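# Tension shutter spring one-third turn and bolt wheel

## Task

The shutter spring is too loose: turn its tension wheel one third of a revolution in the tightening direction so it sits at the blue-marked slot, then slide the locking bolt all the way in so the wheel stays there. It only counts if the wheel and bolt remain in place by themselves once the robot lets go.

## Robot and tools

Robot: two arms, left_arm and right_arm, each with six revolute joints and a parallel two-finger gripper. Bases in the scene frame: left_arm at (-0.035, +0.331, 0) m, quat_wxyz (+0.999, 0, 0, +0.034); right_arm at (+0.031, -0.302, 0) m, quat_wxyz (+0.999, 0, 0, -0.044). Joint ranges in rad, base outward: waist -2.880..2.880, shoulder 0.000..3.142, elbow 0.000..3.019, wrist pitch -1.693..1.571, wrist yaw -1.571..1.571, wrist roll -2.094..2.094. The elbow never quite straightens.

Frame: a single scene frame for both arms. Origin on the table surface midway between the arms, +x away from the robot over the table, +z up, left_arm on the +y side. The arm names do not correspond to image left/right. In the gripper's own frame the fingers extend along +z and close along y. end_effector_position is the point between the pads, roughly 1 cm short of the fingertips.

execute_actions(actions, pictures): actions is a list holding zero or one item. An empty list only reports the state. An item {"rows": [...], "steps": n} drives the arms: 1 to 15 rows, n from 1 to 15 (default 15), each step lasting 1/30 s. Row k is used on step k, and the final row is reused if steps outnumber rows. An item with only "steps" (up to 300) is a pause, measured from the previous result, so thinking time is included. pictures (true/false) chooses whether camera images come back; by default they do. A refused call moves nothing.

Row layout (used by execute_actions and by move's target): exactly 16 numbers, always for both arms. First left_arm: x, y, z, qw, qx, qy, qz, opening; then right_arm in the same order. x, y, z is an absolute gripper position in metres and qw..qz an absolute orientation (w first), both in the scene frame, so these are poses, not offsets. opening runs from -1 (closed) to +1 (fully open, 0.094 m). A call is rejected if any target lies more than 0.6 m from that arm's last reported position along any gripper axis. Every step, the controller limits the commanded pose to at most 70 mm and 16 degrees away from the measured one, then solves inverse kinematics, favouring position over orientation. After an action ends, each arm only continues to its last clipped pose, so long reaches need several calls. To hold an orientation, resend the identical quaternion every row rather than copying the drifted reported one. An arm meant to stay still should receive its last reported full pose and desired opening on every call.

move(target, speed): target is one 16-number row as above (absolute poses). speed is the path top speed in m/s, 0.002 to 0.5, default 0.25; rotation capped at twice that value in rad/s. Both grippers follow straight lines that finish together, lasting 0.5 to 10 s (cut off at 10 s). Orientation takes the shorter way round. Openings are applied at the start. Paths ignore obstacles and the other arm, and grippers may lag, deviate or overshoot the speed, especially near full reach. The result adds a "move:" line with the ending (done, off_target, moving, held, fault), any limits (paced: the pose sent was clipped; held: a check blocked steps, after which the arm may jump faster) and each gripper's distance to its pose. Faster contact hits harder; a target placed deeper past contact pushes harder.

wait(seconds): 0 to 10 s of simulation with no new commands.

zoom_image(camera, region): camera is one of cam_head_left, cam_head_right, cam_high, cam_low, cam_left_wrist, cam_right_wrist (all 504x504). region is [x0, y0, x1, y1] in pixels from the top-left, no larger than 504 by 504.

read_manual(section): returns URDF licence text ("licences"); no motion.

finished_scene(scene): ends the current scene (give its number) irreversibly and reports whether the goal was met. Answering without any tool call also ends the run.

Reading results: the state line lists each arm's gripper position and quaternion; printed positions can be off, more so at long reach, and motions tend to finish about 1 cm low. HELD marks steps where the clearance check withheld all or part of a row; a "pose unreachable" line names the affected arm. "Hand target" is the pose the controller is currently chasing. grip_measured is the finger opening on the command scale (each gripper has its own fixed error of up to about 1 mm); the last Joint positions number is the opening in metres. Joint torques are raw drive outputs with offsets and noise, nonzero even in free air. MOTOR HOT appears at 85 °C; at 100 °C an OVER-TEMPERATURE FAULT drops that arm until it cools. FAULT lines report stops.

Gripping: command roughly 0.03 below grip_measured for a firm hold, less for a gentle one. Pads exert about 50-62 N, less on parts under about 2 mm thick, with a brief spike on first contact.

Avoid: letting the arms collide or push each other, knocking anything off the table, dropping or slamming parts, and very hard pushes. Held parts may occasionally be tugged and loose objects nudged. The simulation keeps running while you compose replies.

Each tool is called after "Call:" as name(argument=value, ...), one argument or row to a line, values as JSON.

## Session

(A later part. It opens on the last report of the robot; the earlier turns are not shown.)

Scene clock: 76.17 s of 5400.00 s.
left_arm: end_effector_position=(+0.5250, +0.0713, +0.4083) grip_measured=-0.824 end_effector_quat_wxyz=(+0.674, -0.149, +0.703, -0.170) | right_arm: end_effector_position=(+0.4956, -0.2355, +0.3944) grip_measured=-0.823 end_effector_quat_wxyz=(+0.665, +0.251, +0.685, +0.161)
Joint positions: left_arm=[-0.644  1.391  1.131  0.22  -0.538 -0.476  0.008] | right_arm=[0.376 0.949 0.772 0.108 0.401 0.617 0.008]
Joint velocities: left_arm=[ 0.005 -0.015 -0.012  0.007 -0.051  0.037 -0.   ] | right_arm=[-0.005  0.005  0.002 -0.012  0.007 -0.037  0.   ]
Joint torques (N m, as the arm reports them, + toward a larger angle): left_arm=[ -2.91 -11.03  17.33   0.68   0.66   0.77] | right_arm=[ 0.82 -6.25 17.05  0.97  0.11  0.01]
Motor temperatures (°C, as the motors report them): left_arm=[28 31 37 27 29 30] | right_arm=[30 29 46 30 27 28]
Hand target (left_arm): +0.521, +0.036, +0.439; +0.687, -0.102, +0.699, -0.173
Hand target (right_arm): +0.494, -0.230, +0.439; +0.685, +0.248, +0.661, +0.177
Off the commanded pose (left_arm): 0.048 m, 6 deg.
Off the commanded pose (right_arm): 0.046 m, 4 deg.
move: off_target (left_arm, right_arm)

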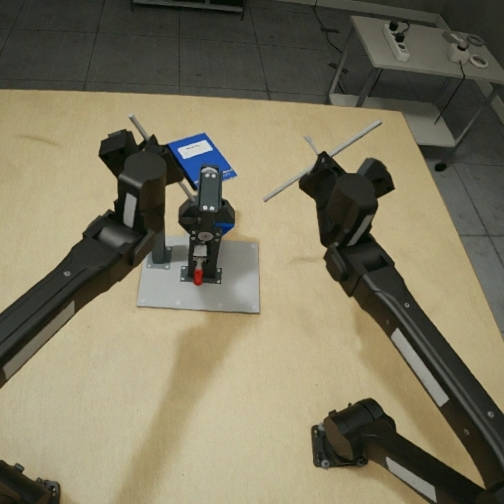

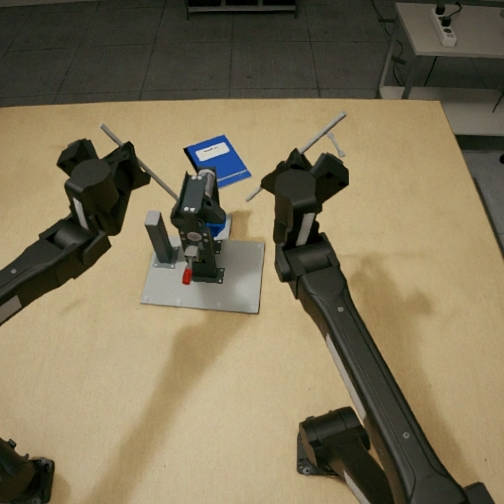

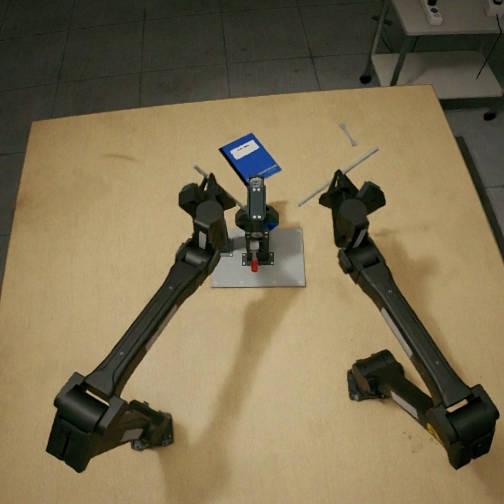

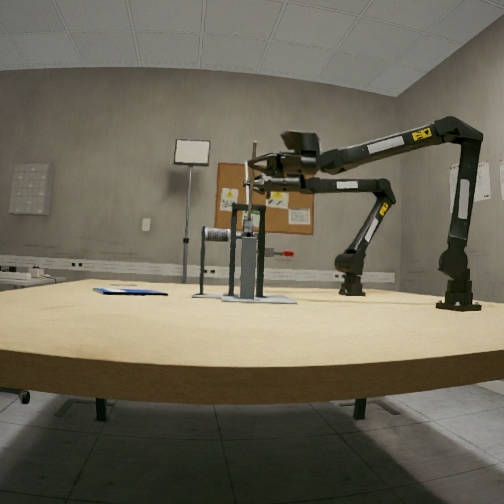

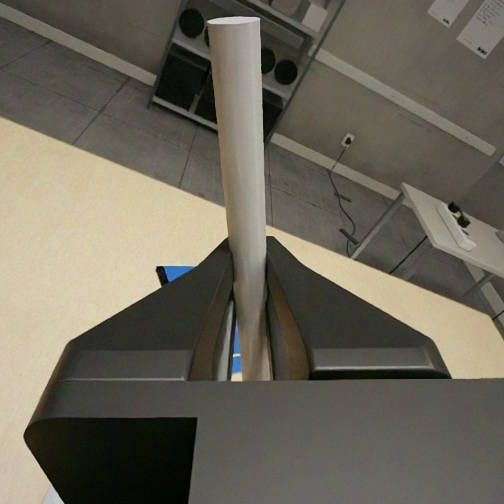

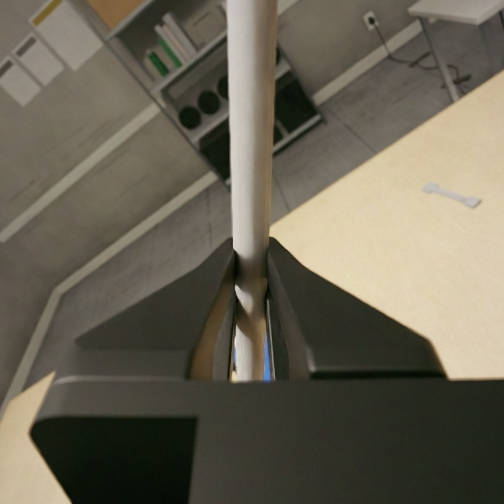

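Call:
move(
  target=[0.532,0.005,0.44,0.7,-0.07,0.695,-0.145,-0.9,0.498,-0.17,0.415,0.7,0.245,0.648,0.185,-0.87],
  speed=0.06,
)

Call:
zoom_image(
  camera="cam_head_right",
  region=[160,150,270,260],
)

Call:
zoom_image(
  camera="cam_head_left",
  region=[170,150,280,260],
)

Call:
zoom_image(
  camera="cam_low",
  region=[200,140,300,240],
)

Scene clock: 82.57 s of 5400.00 s.
left_arm: end_effector_position=(+0.5275, +0.0472, +0.4190) grip_measured=-0.824 end_effector_quat_wxyz=(+0.689, -0.113, +0.703, -0.135) | right_arm: end_effector_position=(+0.4959, -0.1754, +0.3832) grip_measured=-0.823 end_effector_quat_wxyz=(+0.681, +0.242, +0.671, +0.164)
Joint positions: left_arm=[-0.685  1.428  1.184  0.23  -0.582 -0.361  0.008] | right_arm=[0.55  1.032 0.76  0.251 0.572 0.594 0.008]
Joint velocities: left_arm=[ 0.005 -0.005  0.007  0.007 -0.007  0.037 -0.001] | right_arm=[-0.005 -0.005 -0.012  0.007 -0.007 -0.037  0.   ]
Joint torques (N m, as the arm reports them, + toward a larger angle): left_arm=[-3.05 -9.97 16.73  1.89  0.77  0.62] | right_arm=[ 0.71 -5.8  14.37  2.65  0.09 -0.05]
Motor temperatures (°C, as the motors report them): left_arm=[28 31 40 27 29 30] | right_arm=[30 29 48 30 27 28]
Hand target (left_arm): +0.526, +0.007, +0.438; +0.701, -0.072, +0.695, -0.146
Hand target (right_arm): +0.497, -0.170, +0.415; +0.700, +0.243, +0.646, +0.183
Off the commanded pose (left_arm): 0.047 m, 5 deg.
Off the commanded pose (right_arm): 0.032 m, 4 deg.
After step 90, 1.60 s passed at rest.
move: off_target (left_arm, right_arm)

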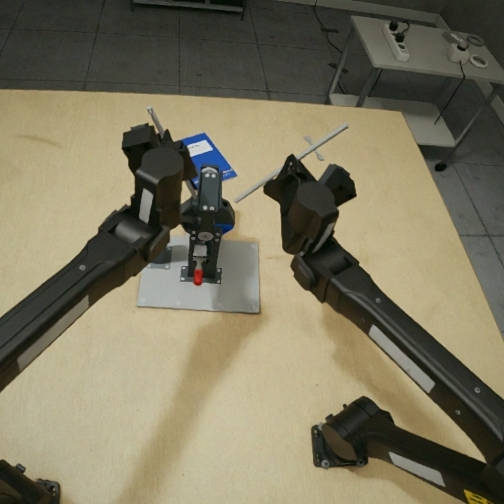

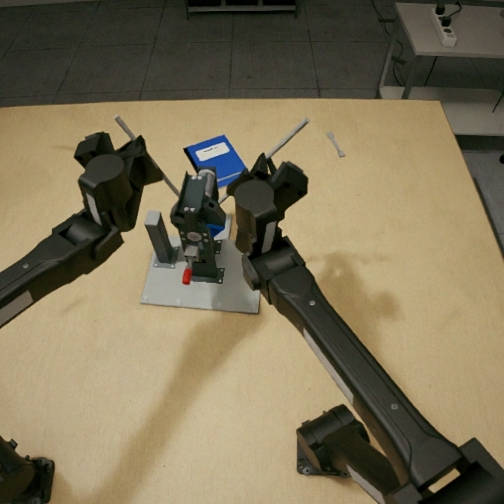

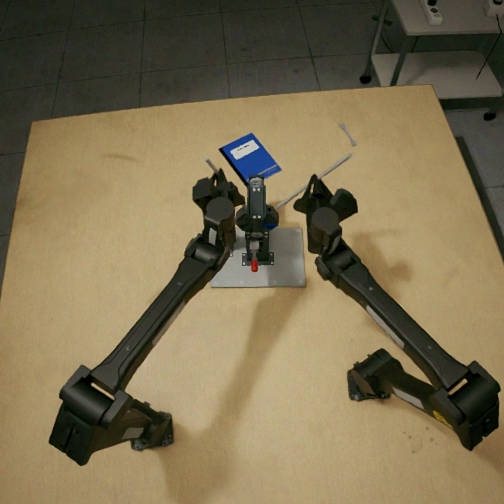

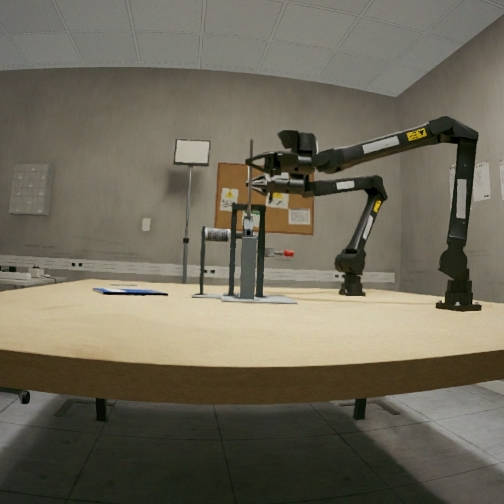

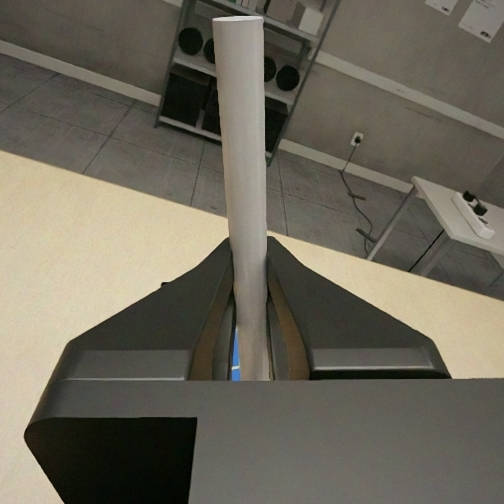

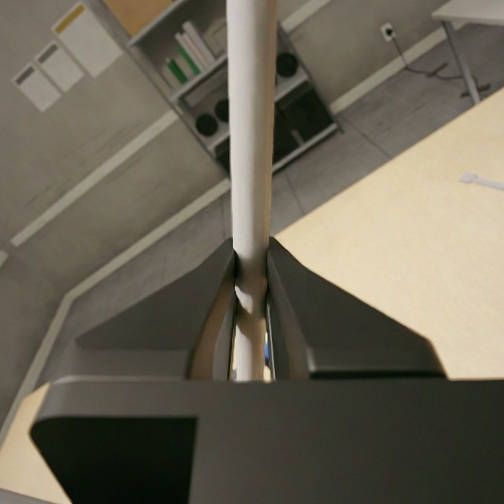

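Region (160, 150, 270, 260) of cam_head_right's 504x504 image, scaled by 4.582, with more detail than that image has.

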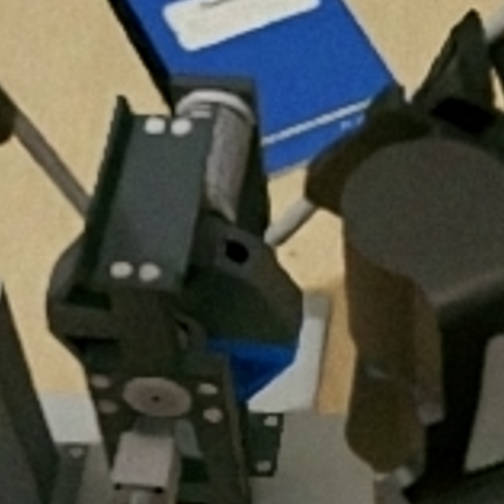

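Region (170, 150, 280, 260) of cam_head_left's 504x504 image, scaled by 4.582, with more detail than that image has.

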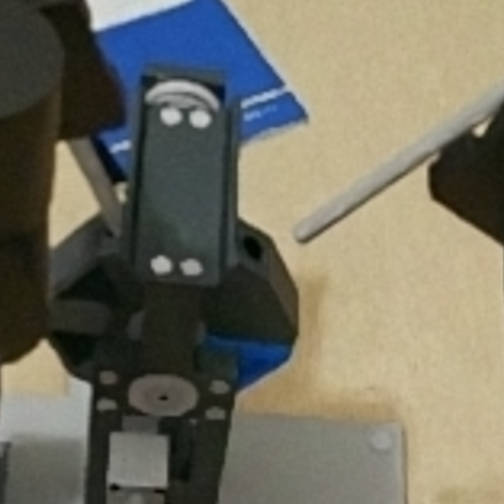

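Region (200, 140, 300, 240) of cam_low's 504x504 image, scaled by 5.040, with more detail than that image has.

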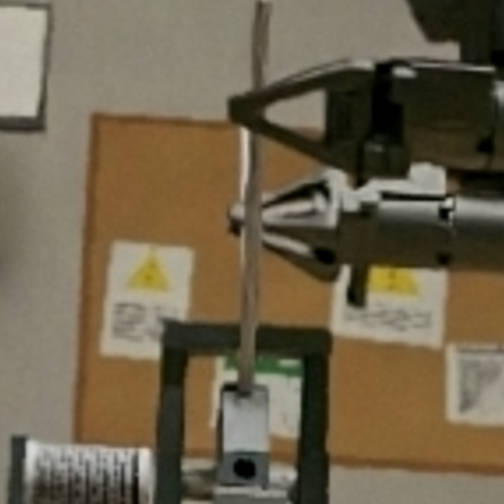

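Call:
move(
  target=[0.532,0.005,0.44,0.7,-0.07,0.695,-0.145,-0.9,0.507,-0.161,0.403,0.706,0.243,0.642,0.187,-0.87],
  speed=0.03,
)

Call:
zoom_image(
  camera="cam_head_right",
  region=[160,150,270,260],
)

Call:
zoom_image(
  camera="cam_head_left",
  region=[170,150,280,260],
)

Scene clock: 87.77 s of 5400.00 s.
left_arm: end_effector_position=(+0.5295, +0.0490, +0.4180) grip_measured=-0.824 end_effector_quat_wxyz=(+0.689, -0.116, +0.703, -0.134) | right_arm: end_effector_position=(+0.5045, -0.1685, +0.3726) grip_measured=-0.823 end_effector_quat_wxyz=(+0.687, +0.243, +0.664, +0.167)
Joint positions: left_arm=[-0.681  1.432  1.186  0.23  -0.586 -0.365  0.008] | right_arm=[0.558 1.081 0.75  0.331 0.581 0.589 0.008]
Joint velocities: left_arm=[-0.015  0.005  0.002 -0.007 -0.007 -0.007 -0.001] | right_arm=[-0.005 -0.024  0.012  0.012 -0.066 -0.051 -0.001]
Joint torques (N m, as the arm reports them, + toward a larger angle): left_arm=[ -3.16 -10.24  16.63   1.89   0.9    0.65] | right_arm=[ 0.81 -6.14 14.1   2.78  0.08 -0.02]
Motor temperatures (°C, as the motors report them): left_arm=[28 31 41 27 29 30] | right_arm=[30 29 48 30 27 28]
Hand target (left_arm): +0.527, +0.007, +0.439; +0.701, -0.071, +0.695, -0.146
Hand target (right_arm): +0.506, -0.161, +0.403; +0.705, +0.243, +0.640, +0.186
Off the commanded pose (left_arm): 0.049 m, 6 deg.
Off the commanded pose (right_arm): 0.031 m, 4 deg.
After step 90, 0.33 s passed at rest.
move: off_target (left_arm, right_arm)

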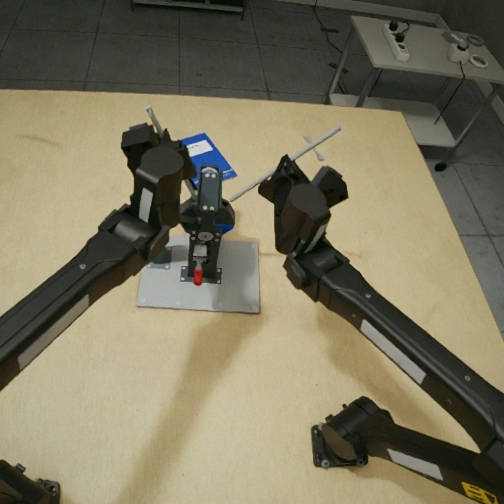

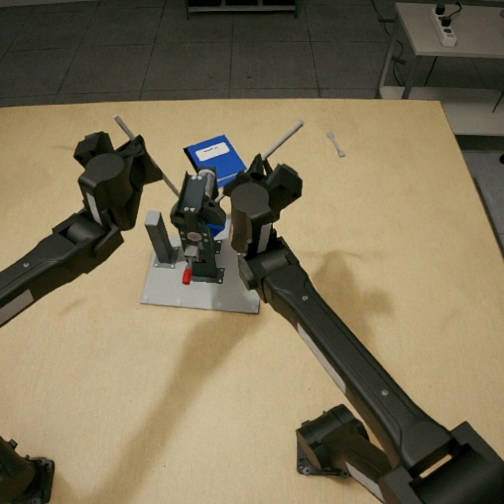

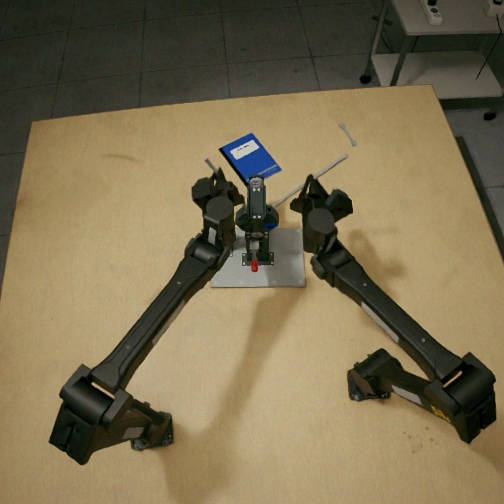

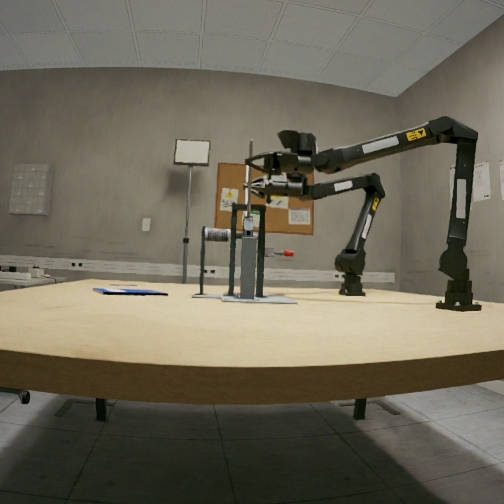

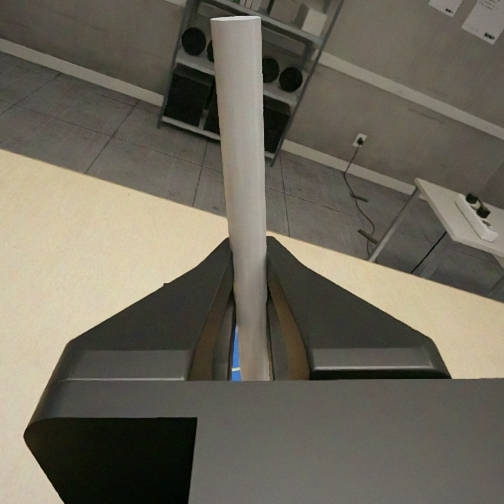

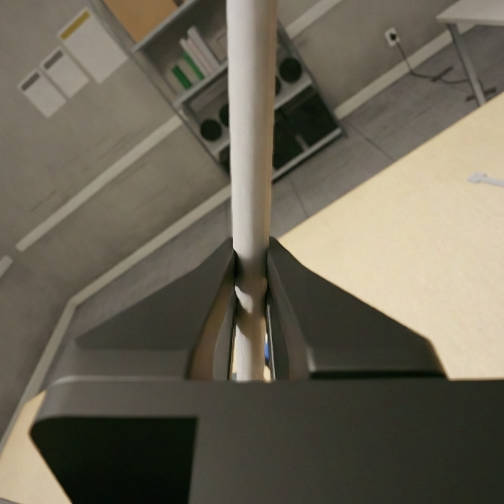

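Region (160, 150, 270, 260) of cam_head_right's 504x504 image, scaled by 4.582, with more detail than that image has.

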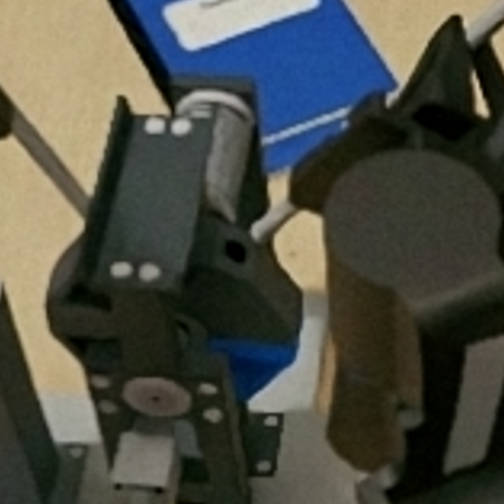

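Region (170, 150, 280, 260) of cam_head_left's 504x504 image, scaled by 4.582, with more detail than that image has.

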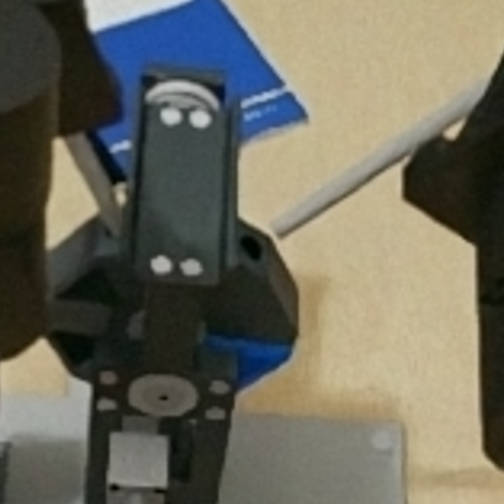

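Call:
execute_actions(
  actions=[
    {"rows":[[0.532,0.005,0.44,0.7,-0.07,0.695,-0.145,-0.9,0.507,-0.157,0.4,0.706,0.243,0.642,0.187,-0.87],[0.532,0.005,0.44,0.7,-0.07,0.695,-0.145,-0.9,0.507,-0.154,0.396,0.706,0.243,0.642,0.187,-0.87],[0.532,0.005,0.44,0.7,-0.07,0.695,-0.145,-0.9,0.508,-0.15,0.39,0.706,0.243,0.642,0.187,-0.87]]},
  ],
)

Call:
zoom_image(
  camera="cam_head_right",
  region=[160,150,270,260],
)

Call:
zoom_image(
  camera="cam_head_left",
  region=[170,150,280,260],
)

Scene clock: 93.07 s of 5400.00 s.
left_arm: end_effector_position=(+0.5295, +0.0490, +0.4180) grip_measured=-0.824 end_effector_quat_wxyz=(+0.689, -0.116, +0.703, -0.134) | right_arm: end_effector_position=(+0.5073, -0.1551, +0.3667) grip_measured=-0.823 end_effector_quat_wxyz=(+0.691, +0.242, +0.660, +0.170)
Joint positions: left_arm=[-0.681  1.432  1.186  0.23  -0.586 -0.364  0.008] | right_arm=[0.588 1.117 0.75  0.381 0.61  0.586 0.008]
Joint velocities: left_arm=[-0.015 -0.005 -0.012  0.002 -0.022  0.007  0.   ] | right_arm=[ 0.005 -0.005  0.007  0.002  0.022 -0.051  0.001]
Joint torques (N m, as the arm reports them, + toward a larger angle): left_arm=[ -3.28 -10.26  16.6    1.89   0.92   0.63] | right_arm=[ 0.34 -7.03 12.77  2.67 -0.04 -0.02]
Motor temperatures (°C, as the motors report them): left_arm=[28 31 43 27 30 30] | right_arm=[30 29 48 30 27 28]
Hand target (left_arm): +0.527, +0.007, +0.439; +0.701, -0.072, +0.695, -0.146
Hand target (right_arm): +0.508, -0.150, +0.390; +0.705, +0.242, +0.640, +0.186
Off the commanded pose (left_arm): 0.049 m, 6 deg.
Off the commanded pose (right_arm): 0.024 m, 3 deg.
Steps of this call (steps 1 to 90: nothing new was sent; then 1.80 s passed at rest; steps 91 to 105: all 15 steps of this action). Readings (end_effector_position):
91: left_arm (+0.5295, +0.0490, +0.4180) | right_arm (+0.5045, -0.1687, +0.3726)
92: left_arm (+0.5295, +0.0490, +0.4180) | right_arm (+0.5044, -0.1687, +0.3730)
94: left_arm (+0.5295, +0.0490, +0.4180) | right_arm (+0.5049, -0.1651, +0.3731)
98: left_arm (+0.5295, +0.0490, +0.4180) | right_arm (+0.5069, -0.1550, +0.3667)
105: the state above

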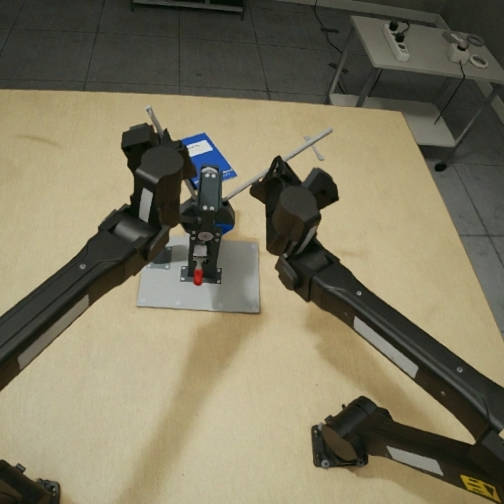

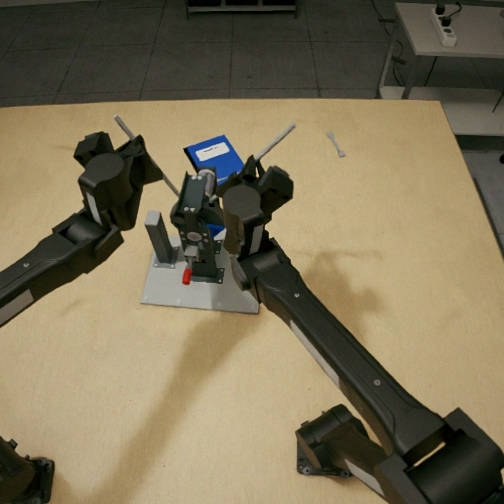

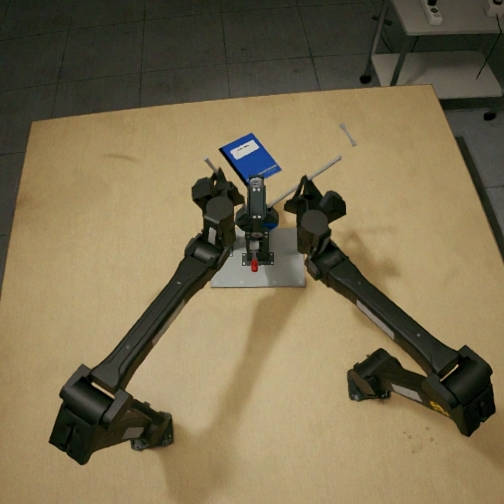

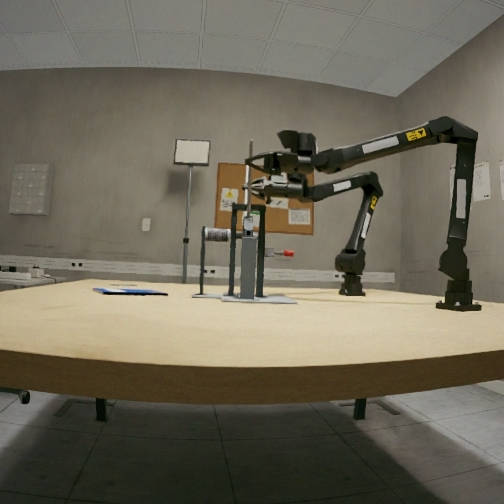

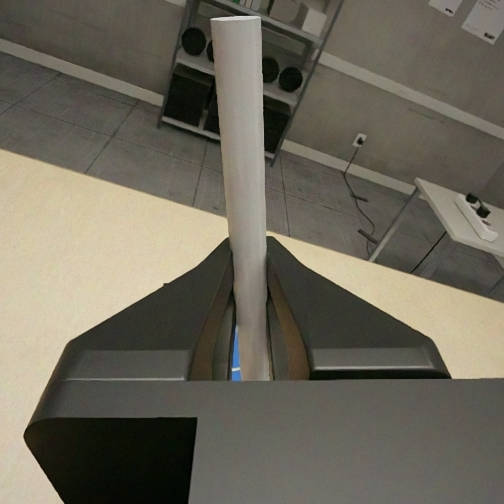

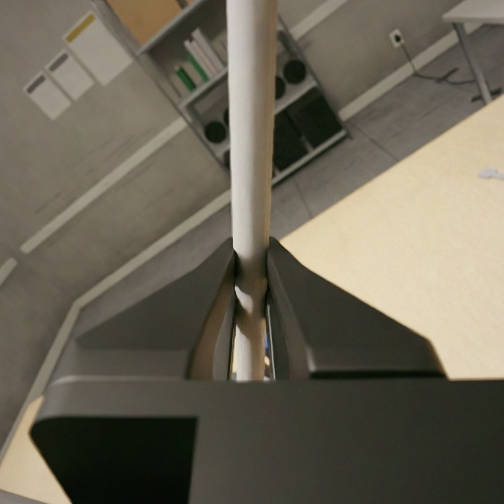

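Region (160, 150, 270, 260) of cam_head_right's 504x504 image, scaled by 4.582, with more detail than that image has.

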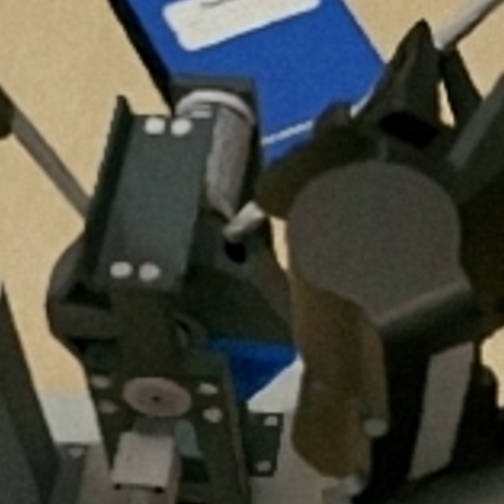

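Region (170, 150, 280, 260) of cam_head_left's 504x504 image, scaled by 4.582, with more detail than that image has.

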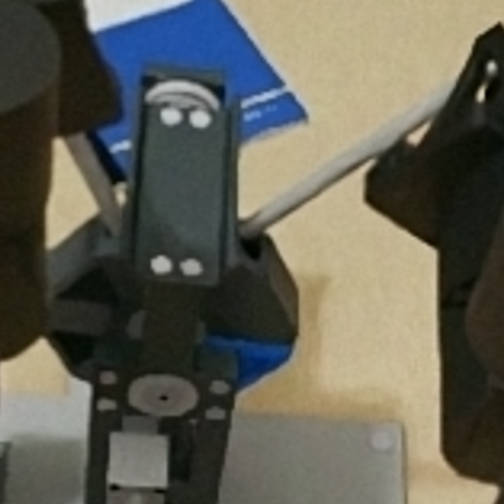

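Call:
execute_actions(
  actions=[
    {"rows":[[0.532,0.005,0.44,0.7,-0.07,0.695,-0.145,-0.9,0.5,-0.163,0.383,0.706,0.243,0.642,0.187,-0.87]]},
  ],
)

Call:
zoom_image(
  camera="cam_head_right",
  region=[160,150,270,260],
)

Call:
zoom_image(
  camera="cam_head_left",
  region=[170,150,280,260],
)

Scene clock: 96.70 s of 5400.00 s.
left_arm: end_effector_position=(+0.5295, +0.0489, +0.4180) grip_measured=-0.824 end_effector_quat_wxyz=(+0.689, -0.116, +0.703, -0.134) | right_arm: end_effector_position=(+0.5003, -0.1576, +0.3640) grip_measured=-0.823 end_effector_quat_wxyz=(+0.691, +0.238, +0.660, +0.176)
Joint positions: left_arm=[-0.681  1.432  1.186  0.23  -0.585 -0.364  0.008] | right_arm=[0.586 1.094 0.724 0.389 0.594 0.585 0.008]
Joint velocities: left_arm=[-0.005  0.005  0.017  0.002 -0.066 -0.095 -0.   ] | right_arm=[-0.015 -0.005 -0.002 -0.027  0.007  0.007 -0.   ]
Joint torques (N m, as the arm reports them, + toward a larger angle): left_arm=[ -3.18 -10.3   16.62   1.9    0.92   0.63] | right_arm=[-1.46 -7.2  11.41  2.61 -0.22  0.01]
Motor temperatures (°C, as the motors report them): left_arm=[28 31 43 27 30 30] | right_arm=[30 29 48 30 27 28]
Hand target (left_arm): +0.527, +0.007, +0.439; +0.701, -0.071, +0.695, -0.146
Hand target (right_arm): +0.500, -0.163, +0.383; +0.704, +0.243, +0.640, +0.186
Off the commanded pose (left_arm): 0.049 m, 6 deg.
Off the commanded pose (right_arm): 0.020 m, 3 deg.
Steps of this call (steps 1 to 90: nothing new was sent; then 0.13 s passed at rest; steps 91 to 105: all 15 steps of this action). Readings (end_effector_position):
91: left_arm (+0.5295, +0.0490, +0.4180) | right_arm (+0.5069, -0.1547, +0.3662)
92: left_arm (+0.5295, +0.0489, +0.4180) | right_arm (+0.5058, -0.1550, +0.3662)
94: left_arm (+0.5295, +0.0489, +0.4180) | right_arm (+0.5026, -0.1566, +0.3648)
98: left_arm (+0.5295, +0.0489, +0.4180) | right_arm (+0.5003, -0.1579, +0.3640)
105: the state above

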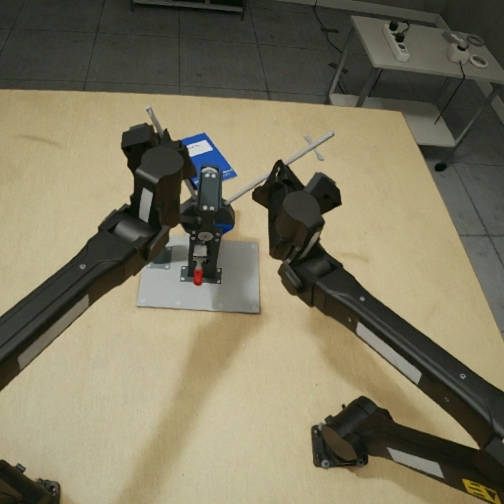

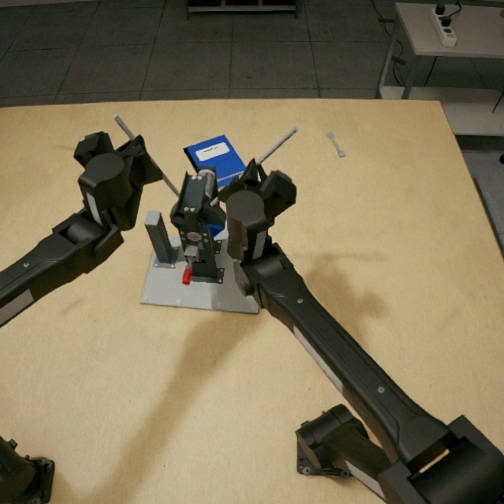

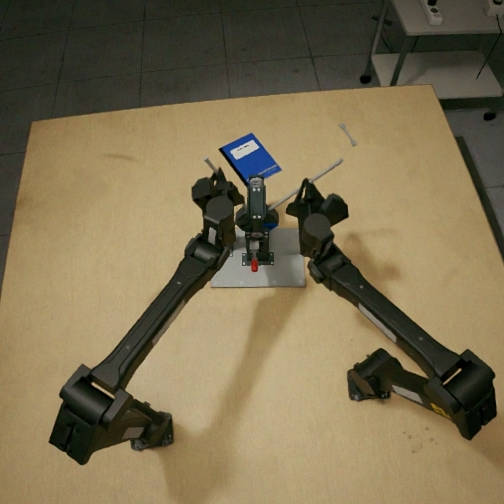

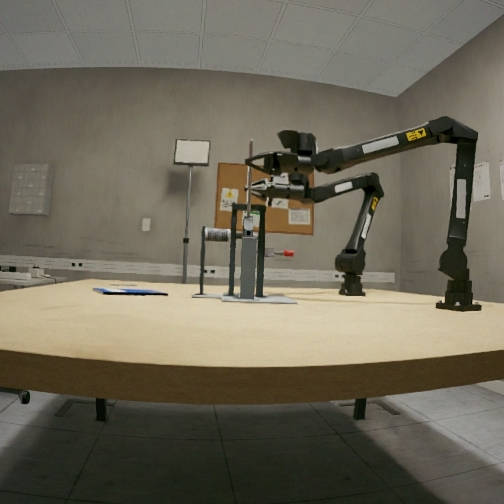

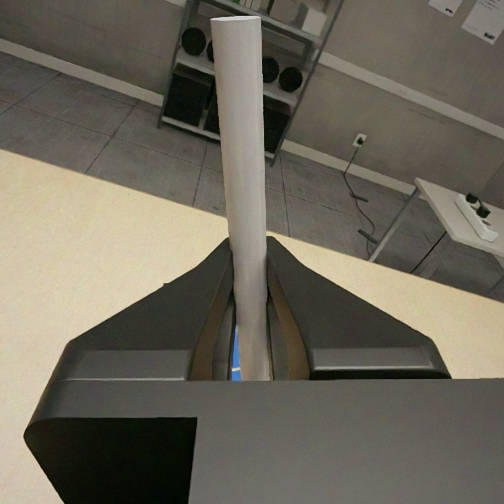

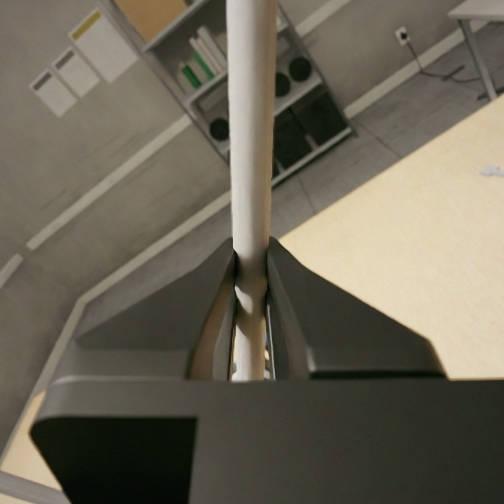

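Region (160, 150, 270, 260) of cam_head_right's 504x504 image, scaled by 4.582, with more detail than that image has.

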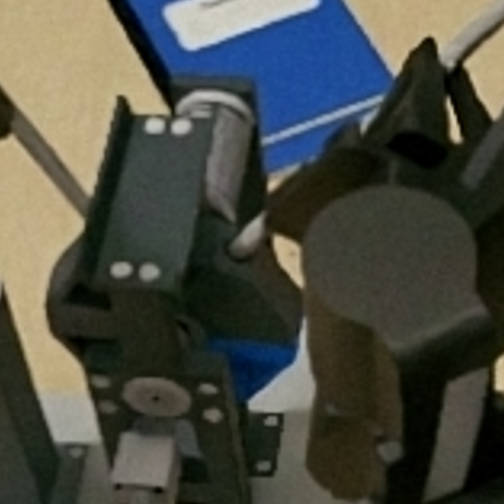

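Region (170, 150, 280, 260) of cam_head_left's 504x504 image, scaled by 4.582, with more detail than that image has.

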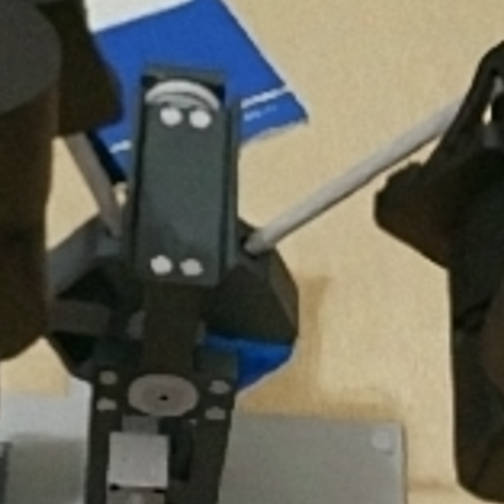

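Call:
execute_actions(
  actions=[
    {"rows":[[0.532,0.005,0.44,0.7,-0.07,0.695,-0.145,-0.9,0.499,-0.148,0.372,0.704,0.243,0.644,0.187,-0.87]]},
  ],
  pictures=false,
)

Call:
execute_actions(
  actions=[
    {"rows":[[0.532,0.005,0.44,0.7,-0.07,0.695,-0.145,-0.9,0.5,-0.139,0.356,0.702,0.243,0.646,0.187,-0.87]]},
  ],
  pictures=false,
)

Call:
execute_actions(
  actions=[
    {"rows":[[0.532,0.005,0.44,0.7,-0.07,0.695,-0.145,-0.9,0.502,-0.126,0.335,0.7,0.243,0.648,0.187,-0.87]]},
  ],
)

Call:
zoom_image(
  camera="cam_head_left",
  region=[170,150,280,260],
)

Scene clock: 101.17 s of 5400.00 s.
left_arm: end_effector_position=(+0.5295, +0.0489, +0.4180) grip_measured=-0.824 end_effector_quat_wxyz=(+0.689, -0.116, +0.703, -0.134) | right_arm: end_effector_position=(+0.4995, -0.1567, +0.3646) grip_measured=-0.823 end_effector_quat_wxyz=(+0.697, +0.247, +0.651, +0.175)
Joint positions: left_arm=[-0.681  1.432  1.186  0.23  -0.585 -0.364  0.008] | right_arm=[0.598 1.105 0.721 0.423 0.626 0.585 0.008]
Joint velocities: left_arm=[-0.015 -0.005  0.002 -0.007  0.007  0.051 -0.   ] | right_arm=[-0.005 -0.005 -0.002 -0.012 -0.051 -0.022 -0.001]
Joint torques (N m, as the arm reports them, + toward a larger angle): left_arm=[ -3.18 -10.31  16.61   1.89   0.91   0.64] | right_arm=[ 1.13 -5.6  11.06  2.46 -0.09  0.  ]
Motor temperatures (°C, as the motors report them): left_arm=[28 31 44 27 30 30] | right_arm=[30 29 47 30 27 28]
Hand target (left_arm): +0.527, +0.007, +0.439; +0.701, -0.072, +0.695, -0.146
Hand target (right_arm): +0.499, -0.148, +0.372; +0.702, +0.242, +0.643, +0.186
Off the commanded pose (left_arm): 0.049 m, 6 deg.
Off the commanded pose (right_arm): 0.011 m, 2 deg.
Steps of this call (steps 1 to 90: nothing new was sent; then 0.97 s passed at rest; steps 91 to 105: all 15 steps of this action). Readings (end_effector_position):
91: left_arm (+0.5295, +0.0489, +0.4180) | right_arm (+0.5000, -0.1586, +0.3639)
92: left_arm (+0.5295, +0.0489, +0.4180) | right_arm (+0.4996, -0.1590, +0.3639)
94: left_arm (+0.5295, +0.0489, +0.4180) | right_arm (+0.4995, -0.1578, +0.3636)
98: left_arm (+0.5295, +0.0489, +0.4180) | right_arm (+0.4995, -0.1567, +0.3645)
105: the state above

Scene clock: 101.67 s of 5400.00 s.
left_arm: end_effector_position=(+0.5295, +0.0489, +0.4180) grip_measured=-0.824 end_effector_quat_wxyz=(+0.689, -0.116, +0.703, -0.134) | right_arm: end_effector_position=(+0.4998, -0.1558, +0.3646) grip_measured=-0.823 end_effector_quat_wxyz=(+0.706, +0.255, +0.638, +0.175)
Joint positions: left_arm=[-0.681  1.432  1.186  0.23  -0.585 -0.364  0.008] | right_arm=[0.607 1.123 0.714 0.481 0.654 0.58  0.008]
Joint velocities: left_arm=[-0.005 -0.005 -0.012 -0.017 -0.066  0.007 -0.   ] | right_arm=[-0.015  0.005 -0.007 -0.017  0.022  0.022  0.   ]
Joint torques (N m, as the arm reports them, + toward a larger angle): left_arm=[ -3.21 -10.33  16.62   1.88   0.91   0.63] | right_arm=[ 2.22 -4.52  9.84  2.   -0.43  0.06]
Motor temperatures (°C, as the motors report them): left_arm=[28 31 44 27 30 30] | right_arm=[30 29 46 30 27 28]
Hand target (left_arm): +0.527, +0.007, +0.439; +0.701, -0.072, +0.695, -0.146
Hand target (right_arm): +0.499, -0.139, +0.356; +0.701, +0.242, +0.644, +0.186
Off the commanded pose (left_arm): 0.049 m, 6 deg.
Off the commanded pose (right_arm): 0.019 m, 2 deg.
Steps of this call (steps 1 to 15: all 15 steps of this action). Readings (end_effector_position):
1: left_arm (+0.5295, +0.0489, +0.4180) | right_arm (+0.4993, -0.1569, +0.3638)
2: left_arm (+0.5295, +0.0489, +0.4180) | right_arm (+0.4989, -0.1566, +0.3634)
4: left_arm (+0.5295, +0.0489, +0.4180) | right_arm (+0.4992, -0.1560, +0.3640)
8: left_arm (+0.5295, +0.0489, +0.4180) | right_arm (+0.4998, -0.1558, +0.3644)
15: the state above

Scene clock: 102.17 s of 5400.00 s.
left_arm: end_effector_position=(+0.5295, +0.0489, +0.4180) grip_measured=-0.824 end_effector_quat_wxyz=(+0.689, -0.116, +0.703, -0.134) | right_arm: end_effector_position=(+0.5043, -0.1336, +0.3188) grip_measured=-0.823 end_effector_quat_wxyz=(+0.693, +0.243, +0.658, +0.167)
Joint positions: left_arm=[-0.681  1.432  1.186  0.23  -0.585 -0.364  0.008] | right_arm=[0.648 1.215 0.681 0.555 0.677 0.577 0.008]
Joint velocities: left_arm=[ 0.005 -0.005 -0.007 -0.022  0.037 -0.022 -0.   ] | right_arm=[-0.005 -0.005 -0.002 -0.007 -0.007 -0.022 -0.   ]
Joint torques (N m, as the arm reports them, + toward a larger angle): left_arm=[ -3.21 -10.29  16.62   1.88   0.91   0.63] | right_arm=[ 0.64 -8.43 10.92  1.62 -0.3   0.09]
Motor temperatures (°C, as the motors report them): left_arm=[28 31 44 27 30 30] | right_arm=[30 29 46 30 27 28]
Hand target (left_arm): +0.527, +0.007, +0.439; +0.701, -0.072, +0.695, -0.146
Hand target (right_arm): +0.501, -0.127, +0.335; +0.699, +0.242, +0.646, +0.186
Off the commanded pose (left_arm): 0.049 m, 6 deg.
Off the commanded pose (right_arm): 0.018 m, 3 deg.
Steps of this call (steps 1 to 15: all 15 steps of this action). Readings (end_effector_position):
1: left_arm (+0.5295, +0.0489, +0.4180) | right_arm (+0.4995, -0.1557, +0.3633)
2: left_arm (+0.5295, +0.0489, +0.4180) | right_arm (+0.4989, -0.1560, +0.3627)
4: left_arm (+0.5295, +0.0489, +0.4180) | right_arm (+0.4995, -0.1560, +0.3623)
8: left_arm (+0.5295, +0.0489, +0.4180) | right_arm (+0.5012, -0.1453, +0.3487)
15: the state above

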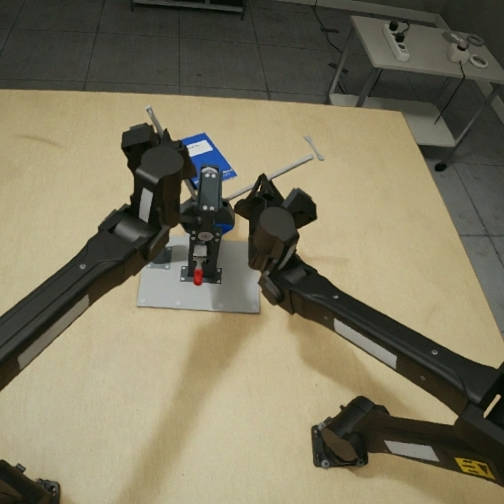

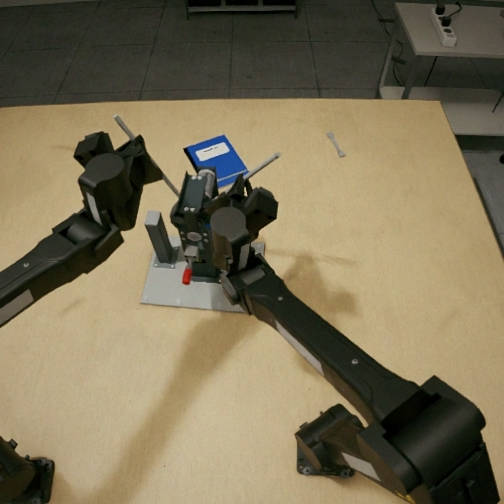

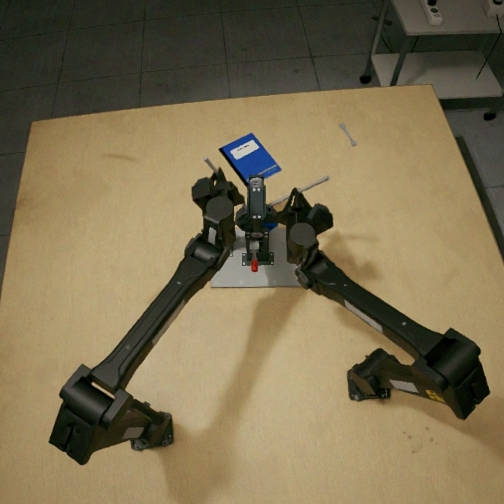

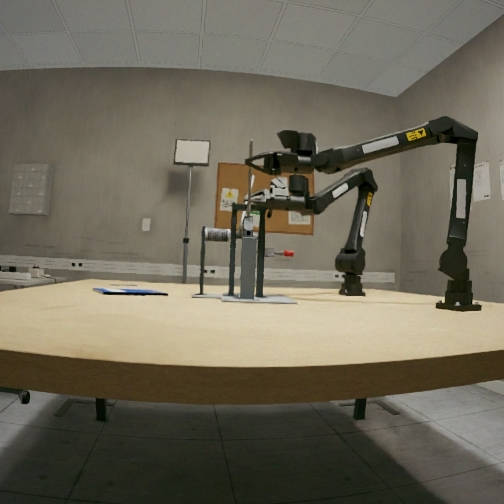

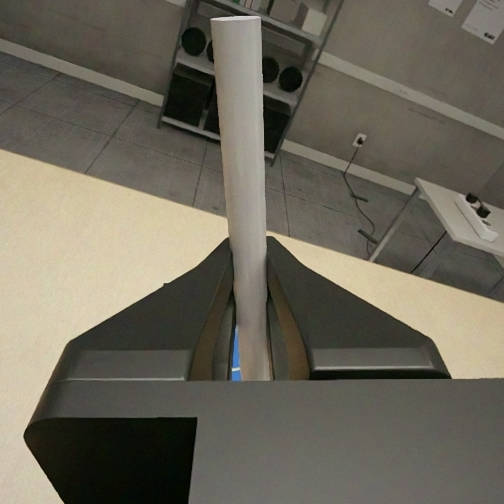

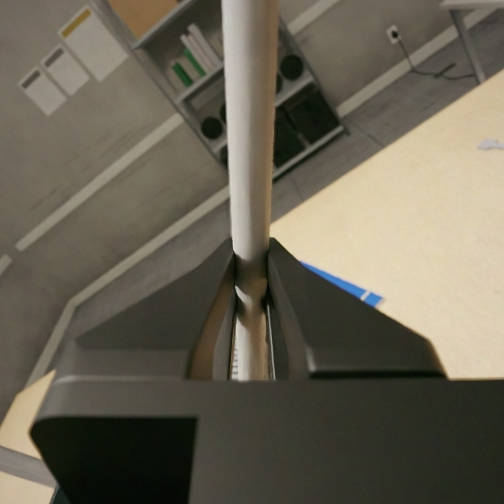

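Region (170, 150, 280, 260) of cam_head_left's 504x504 image, scaled by 4.582, with more detail than that image has.

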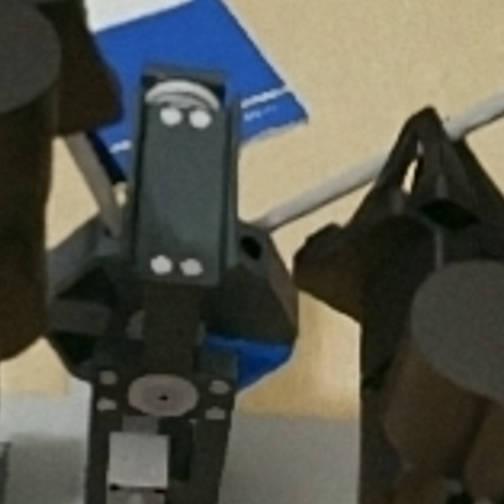

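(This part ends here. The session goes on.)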